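## Task

Move the yellow sponge from the desk onto the top of the low shelf that sits beneath the green sign. The robot must not topple or finish leaning over, or the attempt fails. The sponge has to rest there by itself at the end; if it only stays because the robot is holding it, the goal is not met.

## Robot and tools

ROBOT. A Rainbow Robotics RB-Y1 in a physics simulation: a wheeled base (two drive wheels, two rear casters, 0.66 m long, 0.58 m wide, front edge 0.10 m ahead of the wheel axle), a bending torso (the lower part, the leg, folds at ankle, knee and hip), a head with cameras, and two 7-joint arms, each with a parallel gripper. Each arm is rated for 3 kg. Loose objects may occasionally get nudged by outside forces.

FRAMES. Base frame: origin on the floor halfway between the drive wheels, x forward, y left, z up. The reported chest point lies on the spine 0.08 m under the shoulders; its x points where the chest faces. left_hand and right_hand are the points between each gripper's pads, with fingers along the hand's -z and closing along its x; these printed positions can be off, especially when the arm is stretched far. Odometry frame is the base frame at the start of the scene; base_odometry counts wheel rotation only, so wheel slip looks like motion. Heading is positive to the left, -3.142 to 3.142.

execute_actions. Argument "actions": a list holding one action (or empty, which just reports state and images). An action may contain:
- "base": exactly one of {"translate_m": d}, a straight drive of d metres relative to where the base is now, forward positive, -3 to 3; or {"rotate_rad": d}, an in-place turn of d radians relative to the current heading, counter-clockwise (left) positive, -3.2 to 3.2. No sideways motion. A drive or turn needing over 8.667 s at its top speed is refused.
- "joints": one flat dictionary covering both arms, torso and head, keyed by joint name, each value an absolute target (radians, grippers in metres). Ranges: torso_squat_rad 0 to 1.2 (bigger lowers a level chest); torso_shift_rad -0.3 to 0.6 (positive pushes hips forward); torso_pitch_rad -0.2 to 1.4 (positive bows forward); torso_yaw_rad -1.5 to 1.5 (positive turns left). Shoulder_pitch -2.356 to 2.356 (0 hangs, negative raises the arm forward and up); left_shoulder_roll_rad 0 to 3.141 and right_shoulder_roll_rad -3.141 to 0 (away from the body lifts the arm sideways); shoulder_yaw -2.094 to 2.094; elbow -2.617 to 0.01 (negative bends forward); forearm_roll -3.141 to 3.141; wrist_pitch -1.57 to 1.919 (negative tips hand forward); hand_roll -2.705 to 2.705; grippers 0 to 0.1 (pad gap). For both arms, positive yaw and roll joints turn to the left / counter-clockwise seen from above. head_pan_rad -0.523 to 0.523 (relative to chest, left positive); head_tilt_rad -0.35 to 1.57 (positive looks down). Joints count as done within 0.02 (grippers 0.004).
- "speeds": lower top speed for this action: translate_m 0.05 to 0.4 m/s, rotate_rad 0.1 to 1.509 rad/s. Defaults are the maxima. Joint top speeds: arms 1 rad/s (wrist-area joints 1.5), head 1.5, squat and pitch 0.3, shift 0.15, torso yaw 0.6, grippers 0.1 m/s.
- "min_time_s": 0.1 to 8, a minimum duration for each arm and head motion.
All parts start together. An action never runs past 15 s. Anything left out of an action may still be driving toward an earlier target. Unknown keys or out-of-range values cause refusal with no motion. "cameras": list from head_camera, left_wrist_camera, right_wrist_camera, all; omitted or null gives all, [] gives none. The "pictures" line lists the returned images in order.

Torso combined limits: squat+shift <= 1.52; squat-shift+pitch <= 1.57; shift+0.5 pitch-0.4 squat <= 0.7; shift+0.3 pitch-0.5 squat <= 0.39. Exceeding one leaves commanded torso joints short and "off_target".

wait: "seconds" 0 to 10; nothing new is commanded, returns state and images. zoom_image: "camera" plus "region" [x0, y0, x1, y1] in pixels from the top-left, at most 504 by 504, on that camera's latest full image. finished_scene: "scene" is the current scene's number; it ends the scene permanently and reports success, so the goal must already be holding on its own.

RESULTS. base_status and joint_status describe the last accepted action: "done" (for the base, wheels turned the commanded amount, slip included); "off_target" (stopped short, may still push); "contact_stop" (arm or torso met firm resistance, or torso can't lift the load); "time_out" (took 1.5x expected plus 1 s, torso 2.5x, max 14 s); "limit_stop_at_<name>"; "stopped_with_arm" (torso halted because an arm hit something). Contact stops, timeouts and stopped_with_arm halt a whole group (torso group, each arm group) and discard targets. "limit_stop_at_own_body" means a guard halted motion before an arm or hand struck the torso, head, leg or base; move them apart. "joint command not followed" with a "cause:" line means the arm's targets were blocked by the self/arm-to-arm check (grippers still act); joints show "not_followed" and may be retried in later actions. on_its_own covers what the call did not command; "held at" is the held target. A stop in one call cancels the rest of that reply's motion calls. After any stop, first back the arm off in its own action, then the torso. Exception: if both hands share one object and the torso contact-stops immediately with nothing in the way, resend every arm joint at its current joint_positions value, then the torso command.

GRASPING. Command a gripper opening at least 0.005 m narrower than the object; "off_target" is then expected.

AVOID. The base keeps driving into furniture and can push or spin; the bent leg can stick out ahead of the base and slide the robot back unreported. Too much weight far forward tips the robot. Never let the arms (grippers and fingers included) strike or squeeze each other; the check ignores hands and palms. Torque reaching a joint's load limit (shoulders 61.6 N m, elbows 31.6, wrist-area joints 22, held weight included) freezes the robot for 10 s. Holding loads heats motors: a MOTOR HOT warning from 65 °C, brakes at 80 °C (limit_stop_at_motor_heat); resend targets afterward. Avoid drops, slips, slams and hard pushes.

Each tool is called after "Emit:" as name([rows], argument=value, ...), one row to a line, values as JSON.

## Session

I'll start by looking at the current state and camera images.

Emit:
execute_actions(actions=[])

Scene clock: 0.00 s.
base_odometry: x=+0.000 y=+0.000 heading=+0.000 (m, m, rad; odometry frame)
base_status: not commanded
joint_positions: torso_squat_rad=+0.350 torso_shift_rad=-0.001 torso_pitch_rad=+0.000 torso_yaw_rad=+0.000 left_shoulder_pitch_rad=-0.032 left_shoulder_roll_rad=+0.027 left_shoulder_yaw_rad=+0.025 left_elbow_rad=-0.148 left_forearm_roll_rad=-0.007 left_wrist_pitch_rad=+0.000 left_hand_roll_rad=-0.006 left_gripper_m=+0.101 right_shoulder_pitch_rad=+0.056 right_shoulder_roll_rad=-0.016 right_shoulder_yaw_rad=+0.000 right_elbow_rad=-0.217 right_forearm_roll_rad=-0.026 right_wrist_pitch_rad=+0.021 right_hand_roll_rad=-0.030 right_gripper_m=+0.100 head_pan_rad=+0.000 head_tilt_rad=+0.400
joint_status: not commanded
chest: x=-0.2288 y=+0.0002 z=+1.2475 quat_wxyz=(+1.000, +0.000, +0.000, +0.000) (m; base frame)
left_hand: x=-0.1330 y=+0.2415 z=+0.5685 quat_wxyz=(+0.996, +0.014, -0.090, -0.001) (m; base frame)
right_hand: x=-0.1681 y=-0.2338 z=+0.5647 quat_wxyz=(+0.997, -0.007, -0.072, -0.036) (m; base frame)
pictures: head_camera, left_wrist_camera, right_wrist_camera
Images, in order (width x height): head_camera 896x504, left_wrist_camera 644x364, right_wrist_camera 644x364.

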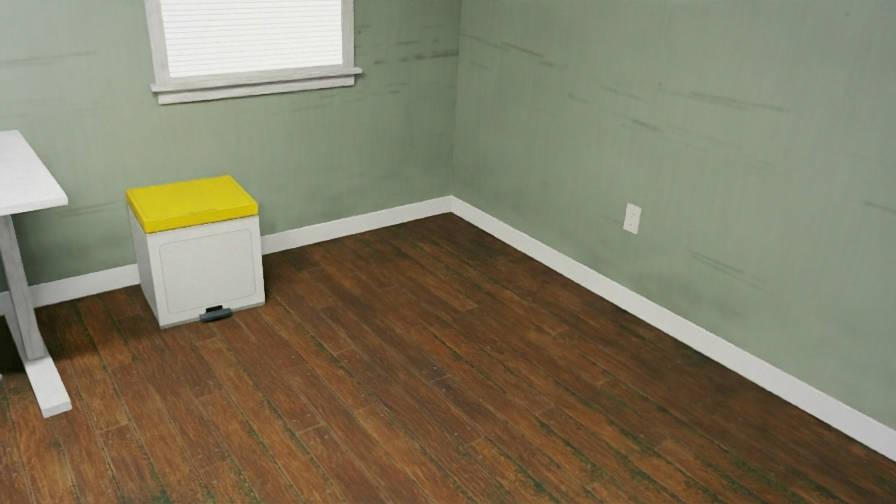

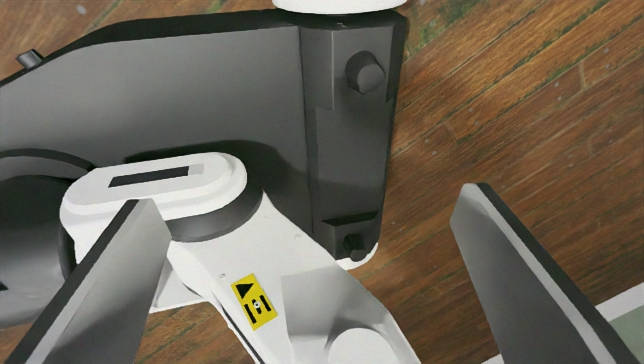

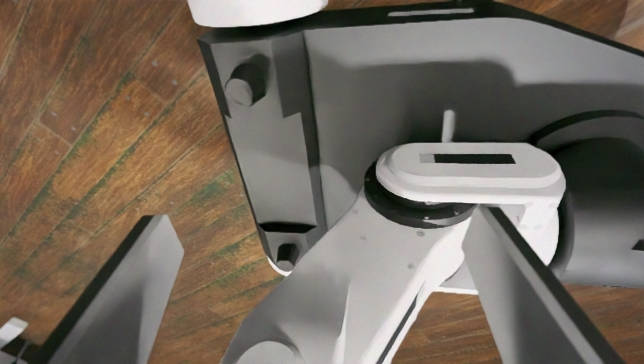

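Emit:
execute_actions([
  {"joints": {"head_pan_rad": 0.52}},
], cameras=["head_camera"])

Scene clock: 4.07 s.
base_odometry: x=+0.000 y=+0.000 heading=+0.000 (m, m, rad; odometry frame)
base_status: not commanded
joint_positions: torso_squat_rad=+0.350 torso_shift_rad=-0.001 torso_pitch_rad=+0.000 torso_yaw_rad=+0.000 left_shoulder_pitch_rad=-0.032 left_shoulder_roll_rad=+0.027 left_shoulder_yaw_rad=+0.025 left_elbow_rad=-0.148 left_forearm_roll_rad=-0.007 left_wrist_pitch_rad=+0.000 left_hand_roll_rad=-0.006 left_gripper_m=+0.101 right_shoulder_pitch_rad=+0.056 right_shoulder_roll_rad=-0.016 right_shoulder_yaw_rad=+0.000 right_elbow_rad=-0.217 right_forearm_roll_rad=-0.026 right_wrist_pitch_rad=+0.021 right_hand_roll_rad=-0.030 right_gripper_m=+0.100 head_pan_rad=+0.520 head_tilt_rad=+0.400
joint_status: all done
chest: x=-0.2288 y=+0.0002 z=+1.2475 quat_wxyz=(+1.000, +0.000, +0.000, +0.000) (m; base frame)
left_hand: x=-0.1330 y=+0.2415 z=+0.5685 quat_wxyz=(+0.996, +0.014, -0.090, -0.001) (m; base frame)
right_hand: x=-0.1681 y=-0.2338 z=+0.5647 quat_wxyz=(+0.997, -0.007, -0.072, -0.036) (m; base frame)
pictures: head_camera
Images, in order (width x height): head_camera 896x504.

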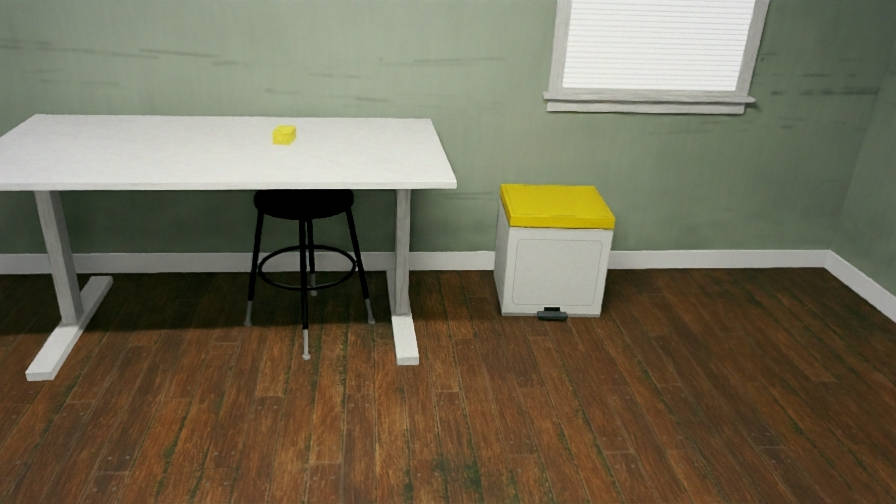

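Emit:
zoom_image(camera="head_camera", region=[0, 90, 480, 390])

Emit:
zoom_image(camera="head_camera", region=[245, 105, 325, 165])

Region (0, 90, 480, 390) of head_camera's 896x504 image, scaled by 1.050, with more detail than that image has; it fills the top 315 rows of this view, and the rest is white.

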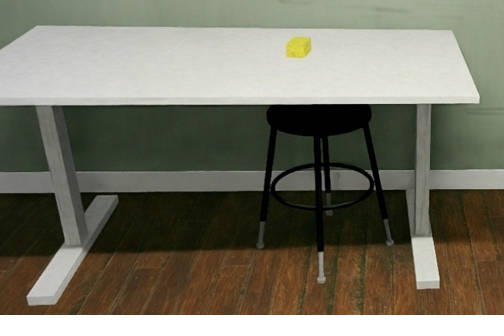

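Region (245, 105, 325, 165) of head_camera's 896x504 image, scaled by 6.300, with more detail than that image has; it fills the top 378 rows of this view, and the rest is white.

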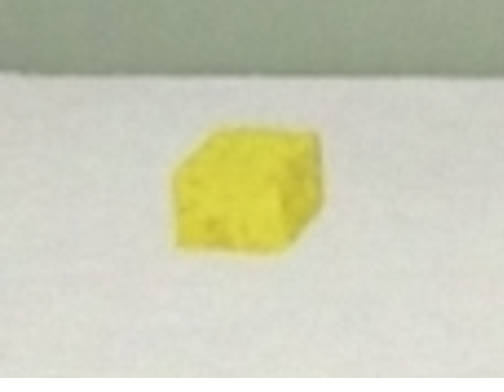

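Emit:
execute_actions([
  {"base": {"rotate_rad": 0.74}, "joints": {"head_pan_rad": 0.52, "head_tilt_rad": 0.25, "torso_yaw_rad": 0.4, "torso_squat_rad": 0.2}},
], cameras=["head_camera"])

Scene clock: 126.83 s.
base_odometry: x=+0.000 y=+0.000 heading=+0.740 (m, m, rad; odometry frame)
base_status: done
joint_positions: torso_squat_rad=+0.200 torso_shift_rad=-0.001 torso_pitch_rad=+0.000 torso_yaw_rad=+0.400 left_shoulder_pitch_rad=-0.032 left_shoulder_roll_rad=+0.027 left_shoulder_yaw_rad=+0.025 left_elbow_rad=-0.148 left_forearm_roll_rad=-0.007 left_wrist_pitch_rad=+0.000 left_hand_roll_rad=-0.006 left_gripper_m=+0.101 right_shoulder_pitch_rad=+0.056 right_shoulder_roll_rad=-0.016 right_shoulder_yaw_rad=+0.000 right_elbow_rad=-0.217 right_forearm_roll_rad=-0.026 right_wrist_pitch_rad=+0.021 right_hand_roll_rad=-0.030 right_gripper_m=+0.100 head_pan_rad=+0.520 head_tilt_rad=+0.250
joint_status: all done
chest: x=-0.2288 y=+0.0002 z=+1.2760 quat_wxyz=(+0.980, +0.000, +0.000, +0.199) (m; base frame)
left_hand: x=-0.2348 y=+0.2597 z=+0.5969 quat_wxyz=(+0.976, +0.032, -0.085, +0.197) (m; base frame)
right_hand: x=-0.0819 y=-0.1918 z=+0.5932 quat_wxyz=(+0.984, +0.007, -0.072, +0.163) (m; base frame)
pictures: head_camera
Images, in order (width x height): head_camera 896x504.

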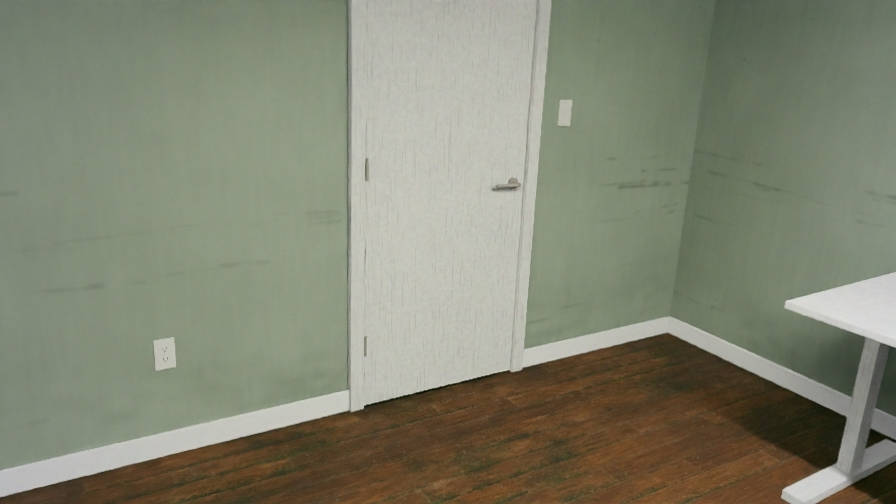

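Emit:
execute_actions([
  {"base": {"translate_m": 1.25}, "joints": {"head_pan_rad": 0.0, "head_tilt_rad": 0.16, "torso_yaw_rad": 0.0, "torso_squat_rad": 0.2, "torso_shift_rad": 0.2, "torso_pitch_rad": 0.6, "left_shoulder_pitch_rad": -0.986, "left_shoulder_roll_rad": 0.151, "left_shoulder_yaw_rad": 0.289, "left_elbow_rad": -1.632, "left_forearm_roll_rad": 0.0, "left_wrist_pitch_rad": 1.49, "left_hand_roll_rad": -1.571, "left_gripper_m": 0.1}, "min_time_s": 3},
], cameras=["head_camera", "left_wrist_camera"])

Scene clock: 200.00 s.
base_odometry: x=+0.923 y=+0.843 heading=+0.740 (m, m, rad; odometry frame)
base_status: done
joint_positions: torso_squat_rad=+0.200 torso_shift_rad=+0.200 torso_pitch_rad=+0.600 torso_yaw_rad=+0.000 left_shoulder_pitch_rad=-0.986 left_shoulder_roll_rad=+0.151 left_shoulder_yaw_rad=+0.289 left_elbow_rad=-1.632 left_forearm_roll_rad=+0.000 left_wrist_pitch_rad=+1.490 left_hand_roll_rad=-1.571 left_gripper_m=+0.100 right_shoulder_pitch_rad=+0.056 right_shoulder_roll_rad=-0.016 right_shoulder_yaw_rad=+0.000 right_elbow_rad=-0.217 right_forearm_roll_rad=-0.026 right_wrist_pitch_rad=+0.021 right_hand_roll_rad=-0.030 right_gripper_m=+0.100 head_pan_rad=+0.000 head_tilt_rad=+0.160
joint_status: all done
chest: x=+0.0831 y=+0.0002 z=+1.2082 quat_wxyz=(+0.955, +0.000, +0.296, +0.000) (m; base frame)
left_hand: x=+0.6105 y=+0.2201 z=+0.8993 quat_wxyz=(+0.685, +0.174, -0.174, -0.685) (m; base frame)
right_hand: x=-0.2525 y=-0.2338 z=+0.6105 quat_wxyz=(+0.973, -0.017, +0.226, -0.032) (m; base frame)
pictures: head_camera, left_wrist_camera
Images, in order (width x height): head_camera 896x504, left_wrist_camera 644x364.

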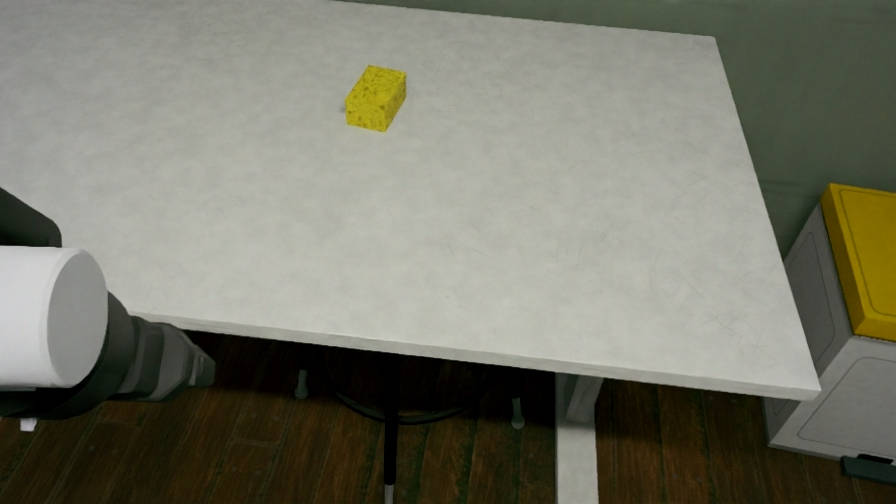

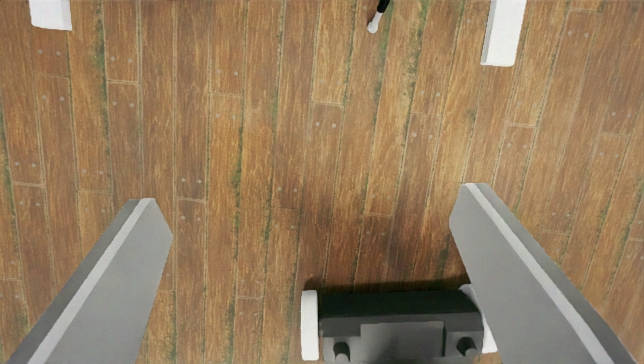

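Emit:
zoom_image(camera="head_camera", region=[326, 50, 426, 150])

Region (326, 50, 426, 150) of head_camera's 896x504 image, scaled by 5.040, with more detail than that image has.

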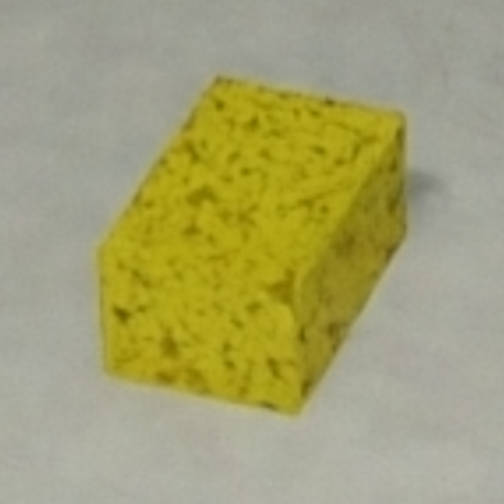

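Emit:
zoom_image(camera="head_camera", region=[0, 180, 300, 480])

Region (0, 180, 300, 480) of head_camera's 896x504 image, scaled by 1.680, with more detail than that image has.

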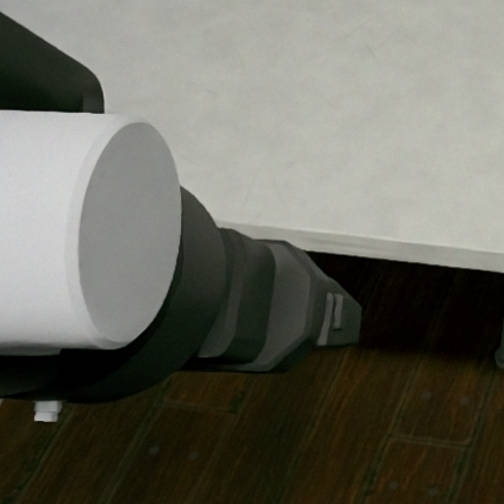

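Emit:
execute_actions([
  {"base": {"translate_m": 0.63}, "joints": {"head_pan_rad": 0.0, "head_tilt_rad": 0.5, "left_shoulder_pitch_rad": -1.038, "left_shoulder_roll_rad": 0.062, "left_shoulder_yaw_rad": 0.056, "left_elbow_rad": -1.459, "left_forearm_roll_rad": 0.0, "left_wrist_pitch_rad": 1.35, "left_hand_roll_rad": -1.571}, "min_time_s": 2},
], cameras=["head_camera", "left_wrist_camera"])

Scene clock: 281.57 s.
base_odometry: x=+1.388 y=+1.268 heading=+0.741 (m, m, rad; odometry frame)
base_status: done
joint_positions: torso_squat_rad=+0.200 torso_shift_rad=+0.200 torso_pitch_rad=+0.600 torso_yaw_rad=+0.000 left_shoulder_pitch_rad=-1.038 left_shoulder_roll_rad=+0.062 left_shoulder_yaw_rad=+0.056 left_elbow_rad=-1.459 left_forearm_roll_rad=+0.000 left_wrist_pitch_rad=+1.350 left_hand_roll_rad=-1.571 left_gripper_m=+0.100 right_shoulder_pitch_rad=+0.056 right_shoulder_roll_rad=-0.016 right_shoulder_yaw_rad=+0.000 right_elbow_rad=-0.217 right_forearm_roll_rad=-0.026 right_wrist_pitch_rad=+0.021 right_hand_roll_rad=-0.030 right_gripper_m=+0.100 head_pan_rad=+0.000 head_tilt_rad=+0.500
joint_status: all done
chest: x=+0.0831 y=+0.0002 z=+1.2082 quat_wxyz=(+0.955, +0.000, +0.296, +0.000) (m; base frame)
left_hand: x=+0.6103 y=+0.0904 z=+0.8694 quat_wxyz=(+0.589, +0.151, -0.197, -0.769) (m; base frame)
right_hand: x=-0.2525 y=-0.2338 z=+0.6105 quat_wxyz=(+0.973, -0.017, +0.226, -0.032) (m; base frame)
pictures: head_camera, left_wrist_camera
Images, in order (width x height): head_camera 896x504, left_wrist_camera 644x364.

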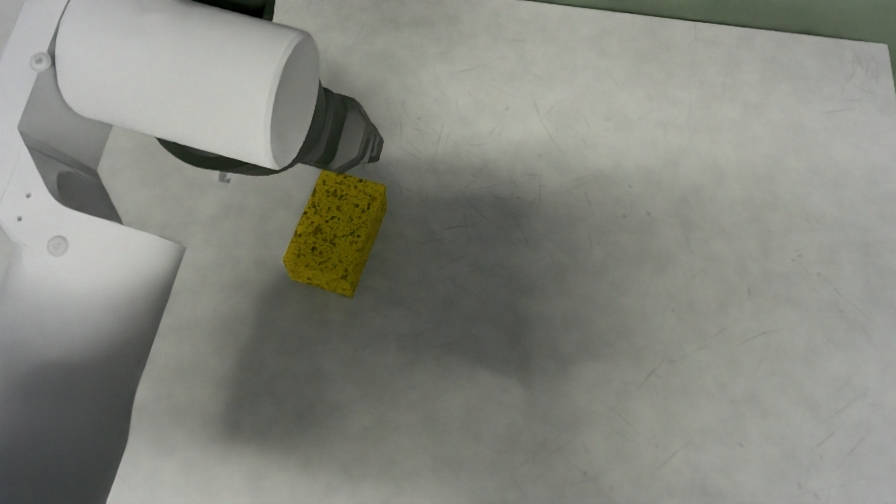

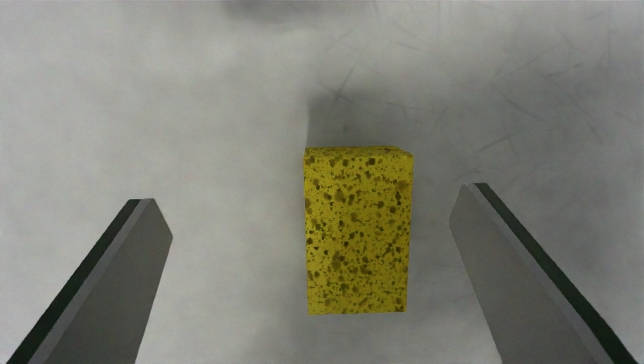

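Emit:
execute_actions([
  {"joints": {"left_shoulder_pitch_rad": -0.924, "left_shoulder_roll_rad": 0.043, "left_shoulder_yaw_rad": -0.028, "left_elbow_rad": -1.346, "left_forearm_roll_rad": 0.0, "left_wrist_pitch_rad": 1.129, "left_hand_roll_rad": -1.571}, "min_time_s": 0.6},
], cameras=["head_camera", "left_wrist_camera"])

Scene clock: 327.67 s.
base_odometry: x=+1.388 y=+1.268 heading=+0.741 (m, m, rad; odometry frame)
base_status: not commanded
joint_positions: torso_squat_rad=+0.200 torso_shift_rad=+0.200 torso_pitch_rad=+0.600 torso_yaw_rad=+0.000 left_shoulder_pitch_rad=-0.924 left_shoulder_roll_rad=+0.043 left_shoulder_yaw_rad=-0.028 left_elbow_rad=-1.346 left_forearm_roll_rad=+0.000 left_wrist_pitch_rad=+1.129 left_hand_roll_rad=-1.571 left_gripper_m=+0.100 right_shoulder_pitch_rad=+0.056 right_shoulder_roll_rad=-0.016 right_shoulder_yaw_rad=+0.000 right_elbow_rad=-0.217 right_forearm_roll_rad=-0.026 right_wrist_pitch_rad=+0.021 right_hand_roll_rad=-0.030 right_gripper_m=+0.100 head_pan_rad=+0.000 head_tilt_rad=+0.500
joint_status: all done
chest: x=+0.0831 y=+0.0002 z=+1.2082 quat_wxyz=(+0.955, +0.000, +0.296, +0.000) (m; base frame)
left_hand: x=+0.5791 y=+0.0725 z=+0.7991 quat_wxyz=(+0.569, +0.145, -0.200, -0.785) (m; base frame)
right_hand: x=-0.2526 y=-0.2338 z=+0.6106 quat_wxyz=(+0.973, -0.017, +0.226, -0.032) (m; base frame)
pictures: head_camera, left_wrist_camera
Images, in order (width x height): head_camera 896x504, left_wrist_camera 644x364.

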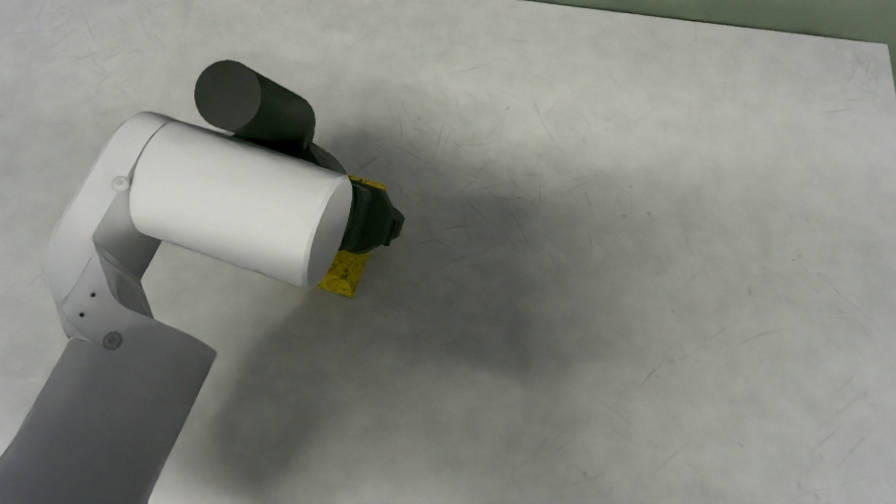

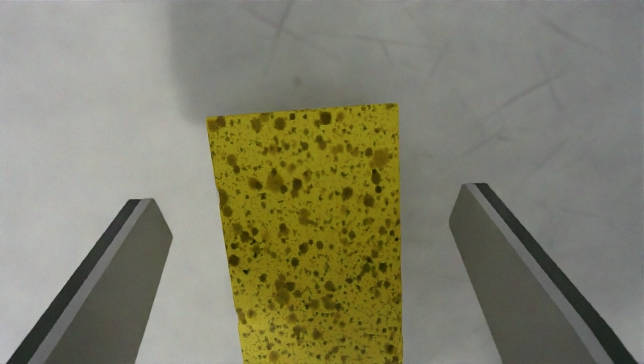

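Emit:
execute_actions([
  {"joints": {"left_shoulder_pitch_rad": -0.946, "left_shoulder_roll_rad": 0.042, "left_shoulder_yaw_rad": -0.021, "left_elbow_rad": -1.178, "left_forearm_roll_rad": 0.0, "left_wrist_pitch_rad": 0.981, "left_hand_roll_rad": -1.571}, "min_time_s": 0.6},
], cameras=["head_camera", "left_wrist_camera"])

Scene clock: 350.37 s.
base_odometry: x=+1.388 y=+1.268 heading=+0.741 (m, m, rad; odometry frame)
base_status: not commanded
joint_positions: torso_squat_rad=+0.200 torso_shift_rad=+0.200 torso_pitch_rad=+0.600 torso_yaw_rad=+0.000 left_shoulder_pitch_rad=-0.945 left_shoulder_roll_rad=+0.042 left_shoulder_yaw_rad=-0.021 left_elbow_rad=-1.178 left_forearm_roll_rad=+0.000 left_wrist_pitch_rad=+0.981 left_hand_roll_rad=-1.571 left_gripper_m=+0.100 right_shoulder_pitch_rad=+0.056 right_shoulder_roll_rad=-0.016 right_shoulder_yaw_rad=+0.000 right_elbow_rad=-0.217 right_forearm_roll_rad=-0.026 right_wrist_pitch_rad=+0.021 right_hand_roll_rad=-0.030 right_gripper_m=+0.100 head_pan_rad=+0.000 head_tilt_rad=+0.500
joint_status: all done
chest: x=+0.0831 y=+0.0002 z=+1.2082 quat_wxyz=(+0.955, +0.000, +0.296, +0.000) (m; base frame)
left_hand: x=+0.5792 y=+0.0721 z=+0.7637 quat_wxyz=(+0.569, +0.145, -0.200, -0.785) (m; base frame)
right_hand: x=-0.2526 y=-0.2338 z=+0.6106 quat_wxyz=(+0.973, -0.017, +0.226, -0.032) (m; base frame)
pictures: head_camera, left_wrist_camera
Images, in order (width x height): head_camera 896x504, left_wrist_camera 644x364.

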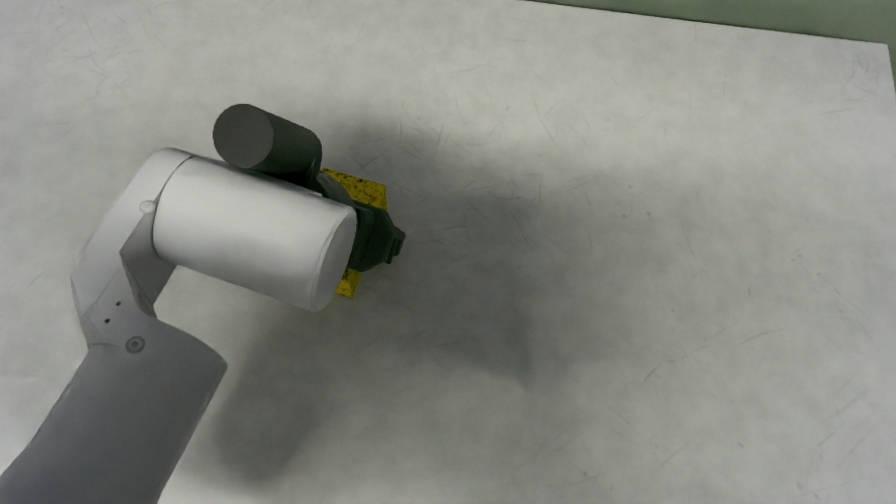

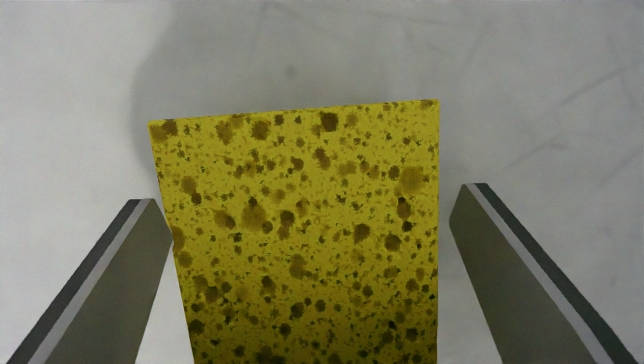

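Emit:
execute_actions([
  {"joints": {"left_gripper_m": 0.05}},
], cameras=["left_wrist_camera"])

Scene clock: 355.20 s.
base_odometry: x=+1.388 y=+1.268 heading=+0.741 (m, m, rad; odometry frame)
base_status: not commanded
joint_positions: torso_squat_rad=+0.200 torso_shift_rad=+0.200 torso_pitch_rad=+0.600 torso_yaw_rad=+0.000 left_shoulder_pitch_rad=-0.945 left_shoulder_roll_rad=+0.042 left_shoulder_yaw_rad=-0.021 left_elbow_rad=-1.178 left_forearm_roll_rad=+0.000 left_wrist_pitch_rad=+0.981 left_hand_roll_rad=-1.571 left_gripper_m=+0.061 right_shoulder_pitch_rad=+0.056 right_shoulder_roll_rad=-0.016 right_shoulder_yaw_rad=+0.000 right_elbow_rad=-0.217 right_forearm_roll_rad=-0.026 right_wrist_pitch_rad=+0.021 right_hand_roll_rad=-0.030 right_gripper_m=+0.100 head_pan_rad=+0.000 head_tilt_rad=+0.500
joint_status: left_gripper_m off_target (ended at +0.061, target +0.050)
chest: x=+0.0831 y=+0.0002 z=+1.2082 quat_wxyz=(+0.955, +0.000, +0.296, +0.000) (m; base frame)
left_hand: x=+0.5792 y=+0.0721 z=+0.7637 quat_wxyz=(+0.569, +0.145, -0.200, -0.785) (m; base frame)
right_hand: x=-0.2526 y=-0.2338 z=+0.6106 quat_wxyz=(+0.973, -0.017, +0.226, -0.032) (m; base frame)
pictures: left_wrist_camera
Images, in order (width x height): left_wrist_camera 644x364.

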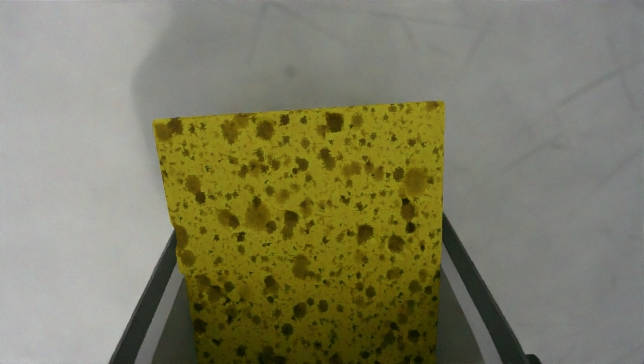

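Emit:
execute_actions([
  {"base": {"translate_m": -0.56}, "joints": {"torso_squat_rad": 0.2, "torso_shift_rad": 0.0, "torso_pitch_rad": 0.0, "torso_yaw_rad": -1.4, "head_pan_rad": -0.52, "head_tilt_rad": 0.22, "left_shoulder_pitch_rad": -0.15, "left_shoulder_roll_rad": 0.05, "left_shoulder_yaw_rad": 0.04, "left_elbow_rad": -1.9, "left_forearm_roll_rad": 0.0, "left_wrist_pitch_rad": 1.5, "left_hand_roll_rad": -1.571}, "min_time_s": 2.6},
], cameras=["head_camera", "left_wrist_camera"])

Scene clock: 405.40 s.
base_odometry: x=+0.975 y=+0.890 heading=+0.741 (m, m, rad; odometry frame)
base_status: done
joint_positions: torso_squat_rad=+0.200 torso_shift_rad=+0.040 torso_pitch_rad=+0.121 torso_yaw_rad=-1.117 left_shoulder_pitch_rad=-0.150 left_shoulder_roll_rad=+0.050 left_shoulder_yaw_rad=+0.040 left_elbow_rad=-1.900 left_forearm_roll_rad=+0.000 left_wrist_pitch_rad=+1.500 left_hand_roll_rad=-1.571 left_gripper_m=+0.061 right_shoulder_pitch_rad=+0.056 right_shoulder_roll_rad=-0.016 right_shoulder_yaw_rad=+0.000 right_elbow_rad=-0.217 right_forearm_roll_rad=-0.026 right_wrist_pitch_rad=+0.021 right_hand_roll_rad=-0.030 right_gripper_m=+0.100 head_pan_rad=-0.520 head_tilt_rad=+0.220
joint_status: torso_shift_rad limit_stop_at_own_body (moved -0.160 of -0.200); torso_pitch_rad limit_stop_at_own_body (moved -0.479 of -0.600); torso_yaw_rad limit_stop_at_own_body (moved -1.117 of -1.400); the others done
on_its_own: torso_shift_rad is held at +0.040, not at your +0.000, since a limit_stop_at_own_body; torso_pitch_rad is held at +0.121, not at your +0.000, since a limit_stop_at_own_body; torso_yaw_rad is held at -1.117, not at your -1.400, since a limit_stop_at_own_body
chest: x=-0.1631 y=+0.0002 z=+1.2732 quat_wxyz=(+0.846, -0.032, +0.051, -0.529) (m; base frame)
left_hand: x=+0.1992 y=-0.2844 z=+0.9303 quat_wxyz=(+0.223, +0.025, -0.244, -0.944) (m; base frame)
right_hand: x=-0.4278 y=-0.1568 z=+0.6174 quat_wxyz=(+0.828, -0.077, -0.007, -0.555) (m; base frame)
pictures: head_camera, left_wrist_camera
Images, in order (width x height): head_camera 896x504, left_wrist_camera 644x364.

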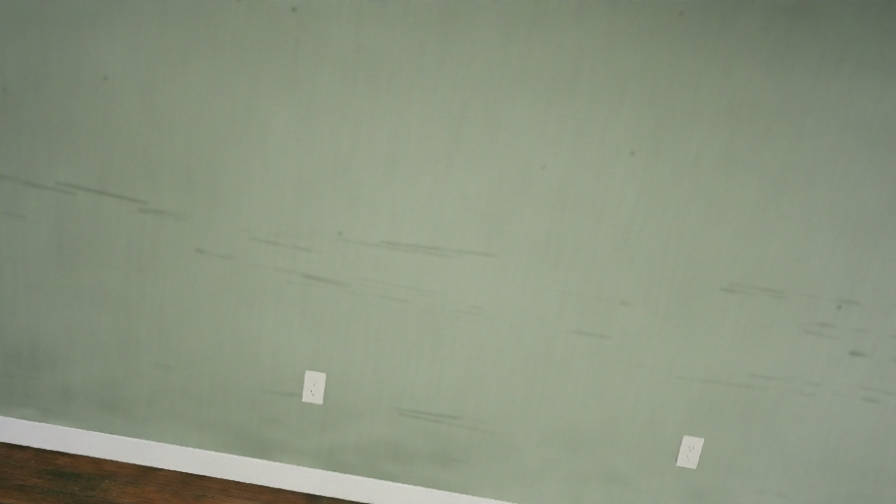

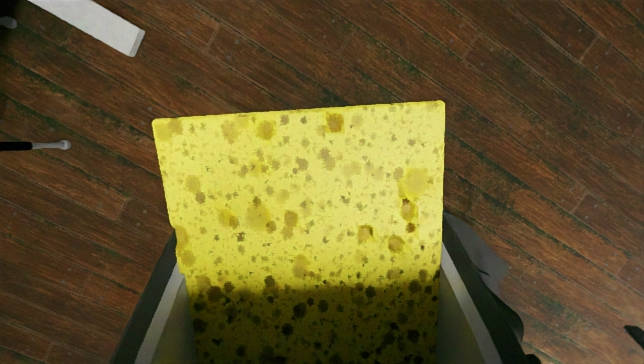

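Emit:
execute_actions([
  {"base": {"rotate_rad": 3.0}, "joints": {"torso_squat_rad": 0.2, "torso_shift_rad": 0.0, "torso_pitch_rad": 0.0, "torso_yaw_rad": 0.0, "head_pan_rad": 0.0, "head_tilt_rad": 0.25, "left_shoulder_pitch_rad": 0.0, "left_shoulder_roll_rad": 0.07, "left_shoulder_yaw_rad": 0.0, "left_elbow_rad": -0.2, "left_forearm_roll_rad": 0.0, "left_wrist_pitch_rad": 0.0, "left_hand_roll_rad": -1.571}, "min_time_s": 4.5},
], cameras=["head_camera", "left_wrist_camera"])

Scene clock: 433.63 s.
base_odometry: x=+0.975 y=+0.890 heading=-2.543 (m, m, rad; odometry frame)
base_status: done
joint_positions: torso_squat_rad=+0.200 torso_shift_rad=+0.000 torso_pitch_rad=+0.000 torso_yaw_rad=+0.000 left_shoulder_pitch_rad=+0.000 left_shoulder_roll_rad=+0.070 left_shoulder_yaw_rad=+0.000 left_elbow_rad=-0.200 left_forearm_roll_rad=+0.000 left_wrist_pitch_rad=+0.000 left_hand_roll_rad=-1.571 left_gripper_m=+0.061 right_shoulder_pitch_rad=+0.056 right_shoulder_roll_rad=-0.016 right_shoulder_yaw_rad=+0.000 right_elbow_rad=-0.217 right_forearm_roll_rad=-0.026 right_wrist_pitch_rad=+0.021 right_hand_roll_rad=-0.030 right_gripper_m=+0.100 head_pan_rad=+0.000 head_tilt_rad=+0.250
joint_status: all done
chest: x=-0.2281 y=+0.0002 z=+1.2760 quat_wxyz=(+1.000, +0.000, +0.000, +0.000) (m; base frame)
left_hand: x=-0.1306 y=+0.2727 z=+0.5987 quat_wxyz=(+0.701, +0.095, -0.046, -0.706) (m; base frame)
right_hand: x=-0.1677 y=-0.2339 z=+0.5932 quat_wxyz=(+0.997, -0.007, -0.072, -0.036) (m; base frame)
pictures: head_camera, left_wrist_camera
Images, in order (width x height): head_camera 896x504, left_wrist_camera 644x364.

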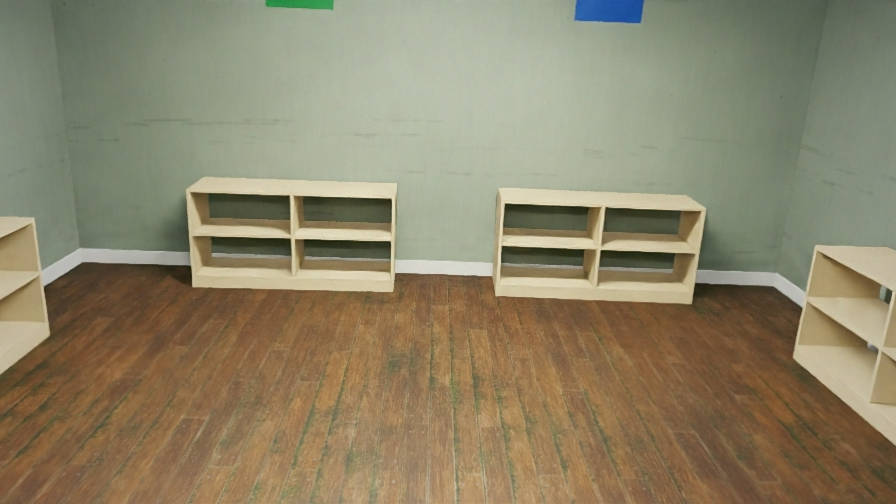

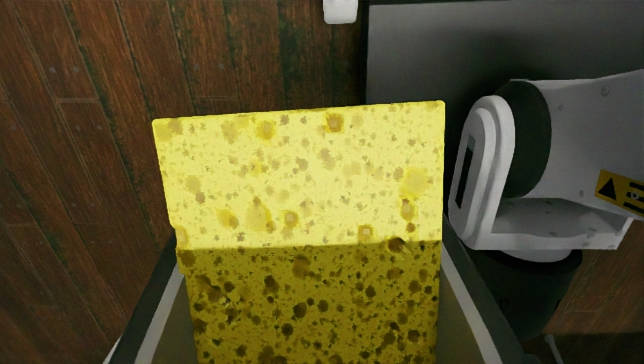

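Emit:
zoom_image(camera="head_camera", region=[170, 160, 420, 310])

Region (170, 160, 420, 310) of head_camera's 896x504 image, scaled by 2.016, with more detail than that image has; it fills the top 302 rows of this view, and the rest is white.

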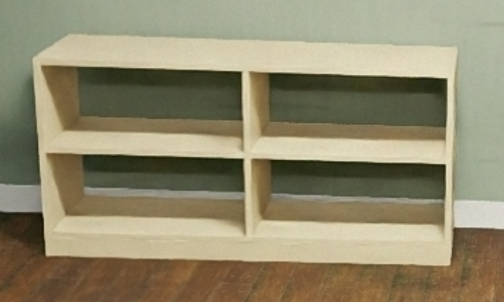

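Emit:
execute_actions([
  {"base": {"translate_m": 3.0}, "joints": {"head_pan_rad": 0.0, "head_tilt_rad": 0.78}},
], cameras=["head_camera", "left_wrist_camera"])

Scene clock: 495.87 s.
base_odometry: x=-1.503 y=-0.802 heading=-2.542 (m, m, rad; odometry frame)
base_status: done
joint_positions: torso_squat_rad=+0.200 torso_shift_rad=+0.000 torso_pitch_rad=+0.000 torso_yaw_rad=+0.000 left_shoulder_pitch_rad=+0.000 left_shoulder_roll_rad=+0.070 left_shoulder_yaw_rad=+0.000 left_elbow_rad=-0.200 left_forearm_roll_rad=+0.000 left_wrist_pitch_rad=+0.000 left_hand_roll_rad=-1.571 left_gripper_m=+0.061 right_shoulder_pitch_rad=+0.056 right_shoulder_roll_rad=-0.016 right_shoulder_yaw_rad=+0.000 right_elbow_rad=-0.217 right_forearm_roll_rad=-0.026 right_wrist_pitch_rad=+0.021 right_hand_roll_rad=-0.030 right_gripper_m=+0.100 head_pan_rad=+0.000 head_tilt_rad=+0.780
joint_status: all done
chest: x=-0.2279 y=+0.0002 z=+1.2760 quat_wxyz=(+1.000, +0.000, +0.000, +0.000) (m; base frame)
left_hand: x=-0.1307 y=+0.2727 z=+0.5987 quat_wxyz=(+0.701, +0.095, -0.046, -0.706) (m; base frame)
right_hand: x=-0.1674 y=-0.2339 z=+0.5932 quat_wxyz=(+0.997, -0.007, -0.072, -0.036) (m; base frame)
pictures: head_camera, left_wrist_camera
Images, in order (width x height): head_camera 896x504, left_wrist_camera 644x364.

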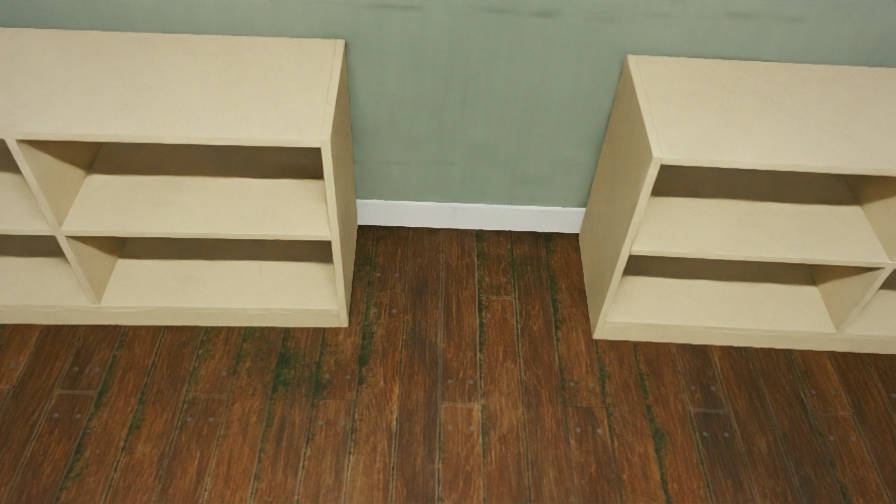

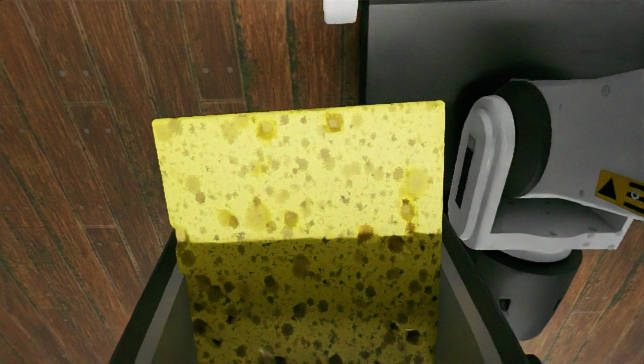

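Emit:
zoom_image(camera="head_camera", region=[280, 20, 420, 180])

Emit:
zoom_image(camera="head_camera", region=[280, 190, 420, 350])

Emit:
zoom_image(camera="head_camera", region=[560, 40, 720, 360])

Region (280, 20, 420, 180) of head_camera's 896x504 image, scaled by 3.150, with more detail than that image has; it fills the left 441 columns of this view, and the rest is white.

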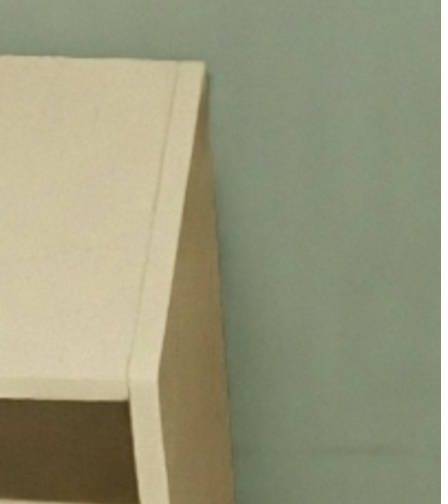

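Region (280, 190, 420, 350) of head_camera's 896x504 image, scaled by 3.150, with more detail than that image has; it fills the left 441 columns of this view, and the rest is white.

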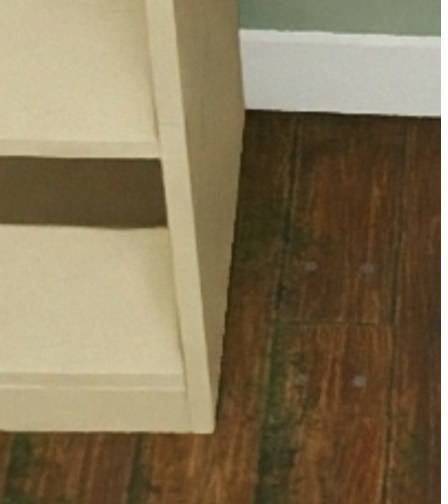

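Region (560, 40, 720, 360) of head_camera's 896x504 image, scaled by 1.575, with more detail than that image has.

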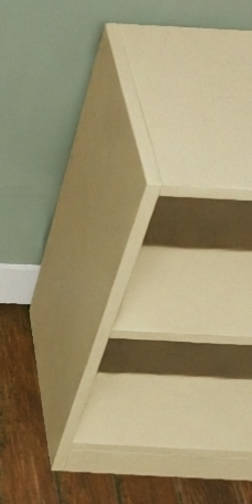

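Emit:
execute_actions([
  {"base": {"translate_m": 0.59}, "joints": {"torso_squat_rad": 0.65, "torso_shift_rad": 0.2, "torso_pitch_rad": 0.6, "torso_yaw_rad": 0.0, "head_pan_rad": 0.5, "head_tilt_rad": 0.4, "left_shoulder_pitch_rad": -0.864, "left_shoulder_roll_rad": 0.23, "left_shoulder_yaw_rad": 0.65, "left_elbow_rad": -1.485, "left_forearm_roll_rad": 0.0, "left_wrist_pitch_rad": 1.269, "left_hand_roll_rad": -1.571}, "min_time_s": 1.5},
], cameras=["head_camera", "left_wrist_camera"])

Scene clock: 618.87 s.
base_odometry: x=-1.990 y=-1.136 heading=-2.542 (m, m, rad; odometry frame)
base_status: done
joint_positions: torso_squat_rad=+0.650 torso_shift_rad=+0.200 torso_pitch_rad=+0.600 torso_yaw_rad=+0.000 left_shoulder_pitch_rad=-0.864 left_shoulder_roll_rad=+0.230 left_shoulder_yaw_rad=+0.650 left_elbow_rad=-1.485 left_forearm_roll_rad=+0.000 left_wrist_pitch_rad=+1.269 left_hand_roll_rad=-1.571 left_gripper_m=+0.061 right_shoulder_pitch_rad=+0.056 right_shoulder_roll_rad=-0.016 right_shoulder_yaw_rad=+0.000 right_elbow_rad=-0.217 right_forearm_roll_rad=-0.026 right_wrist_pitch_rad=+0.021 right_hand_roll_rad=-0.030 right_gripper_m=+0.100 head_pan_rad=+0.500 head_tilt_rad=+0.400
joint_status: all done
chest: x=+0.0576 y=+0.0002 z=+1.0820 quat_wxyz=(+0.955, +0.000, +0.296, +0.000) (m; base frame)
left_hand: x=+0.5399 y=+0.4047 z=+0.7090 quat_wxyz=(+0.808, +0.206, -0.137, -0.536) (m; base frame)
right_hand: x=-0.2781 y=-0.2338 z=+0.4843 quat_wxyz=(+0.973, -0.017, +0.226, -0.032) (m; base frame)
pictures: head_camera, left_wrist_camera
Images, in order (width x height): head_camera 896x504, left_wrist_camera 644x364.

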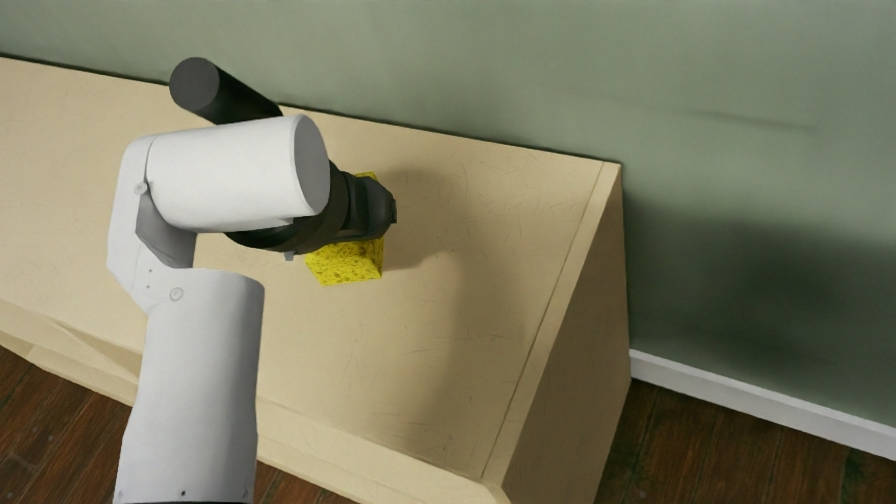

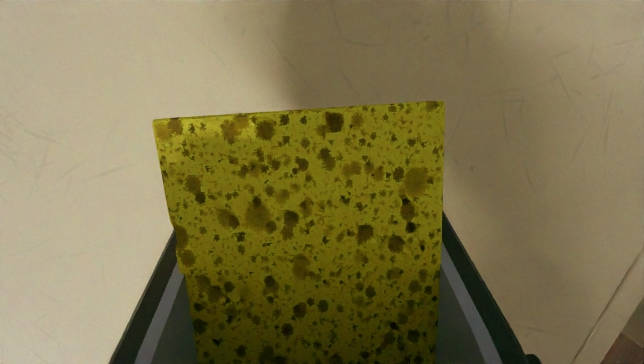

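Emit:
zoom_image(camera="left_wrist_camera", region=[400, 0, 644, 240])

Emit:
execute_actions([
  {"joints": {"left_shoulder_pitch_rad": -0.869, "left_shoulder_roll_rad": 0.234, "left_shoulder_yaw_rad": 0.651, "left_elbow_rad": -1.262, "left_forearm_roll_rad": 0.0, "left_wrist_pitch_rad": 1.053, "left_hand_roll_rad": -1.571}, "min_time_s": 0.7},
], cameras=["head_camera", "left_wrist_camera"])

Emit:
zoom_image(camera="left_wrist_camera", region=[400, 0, 644, 240])

Region (400, 0, 644, 240) of left_wrist_camera's 644x364 image, scaled by 2.066, with more detail than that image has; it fills the top 496 rows of this view, and the rest is white.

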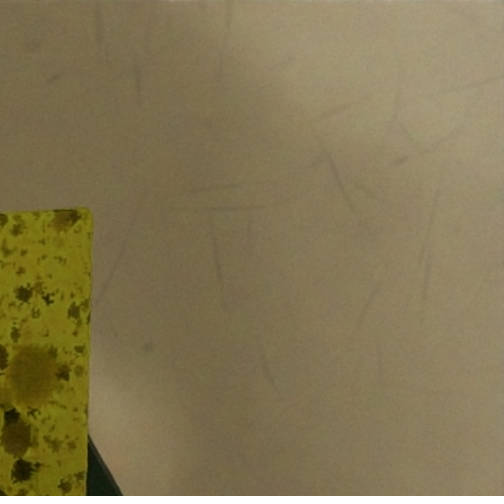

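Scene clock: 626.00 s.
base_odometry: x=-1.990 y=-1.136 heading=-2.542 (m, m, rad; odometry frame)
base_status: not commanded
joint_positions: torso_squat_rad=+0.650 torso_shift_rad=+0.200 torso_pitch_rad=+0.600 torso_yaw_rad=+0.000 left_shoulder_pitch_rad=-0.868 left_shoulder_roll_rad=+0.234 left_shoulder_yaw_rad=+0.651 left_elbow_rad=-1.262 left_forearm_roll_rad=+0.000 left_wrist_pitch_rad=+1.053 left_hand_roll_rad=-1.571 left_gripper_m=+0.061 right_shoulder_pitch_rad=+0.056 right_shoulder_roll_rad=-0.016 right_shoulder_yaw_rad=+0.000 right_elbow_rad=-0.217 right_forearm_roll_rad=-0.026 right_wrist_pitch_rad=+0.021 right_hand_roll_rad=-0.030 right_gripper_m=+0.100 head_pan_rad=+0.500 head_tilt_rad=+0.400
joint_status: all done
chest: x=+0.0576 y=+0.0002 z=+1.0820 quat_wxyz=(+0.955, +0.000, +0.296, +0.000) (m; base frame)
left_hand: x=+0.5393 y=+0.4048 z=+0.6537 quat_wxyz=(+0.808, +0.205, -0.136, -0.535) (m; base frame)
right_hand: x=-0.2782 y=-0.2338 z=+0.4844 quat_wxyz=(+0.973, -0.017, +0.226, -0.032) (m; base frame)
pictures: head_camera, left_wrist_camera
Images, in order (width x height): head_camera 896x504, left_wrist_camera 644x364.

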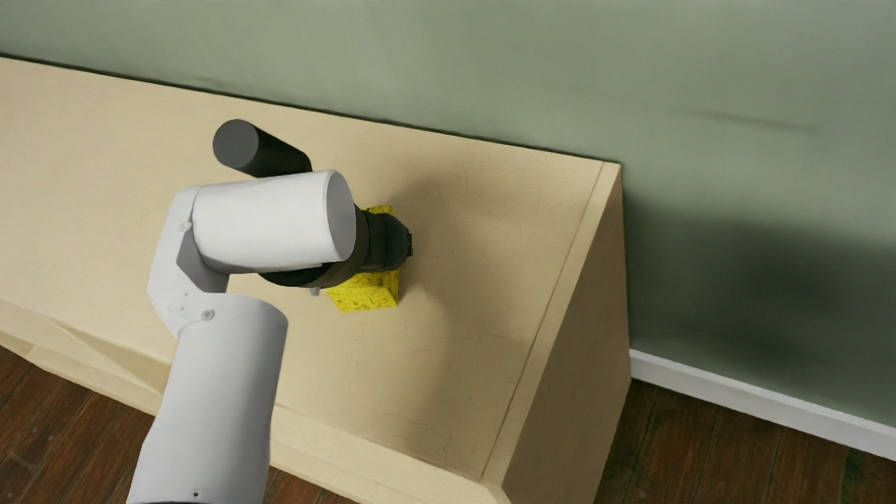

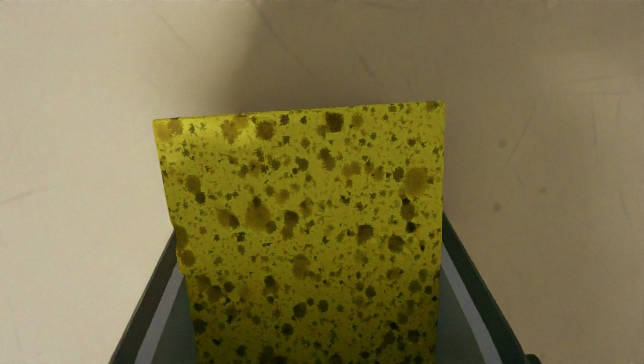

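Region (400, 0, 644, 240) of left_wrist_camera's 644x364 image, scaled by 2.066, with more detail than that image has; it fills the top 496 rows of this view, and the rest is white.

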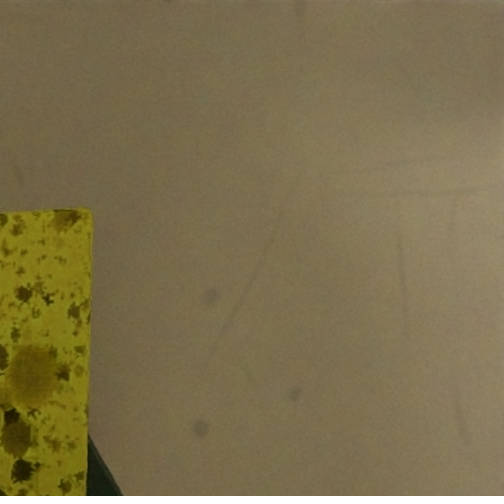

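Emit:
zoom_image(camera="head_camera", region=[300, 190, 460, 350])

Region (300, 190, 460, 350) of head_camera's 896x504 image, scaled by 3.150, with more detail than that image has.

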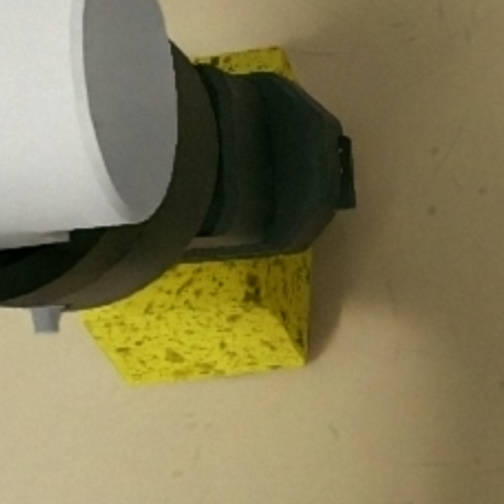

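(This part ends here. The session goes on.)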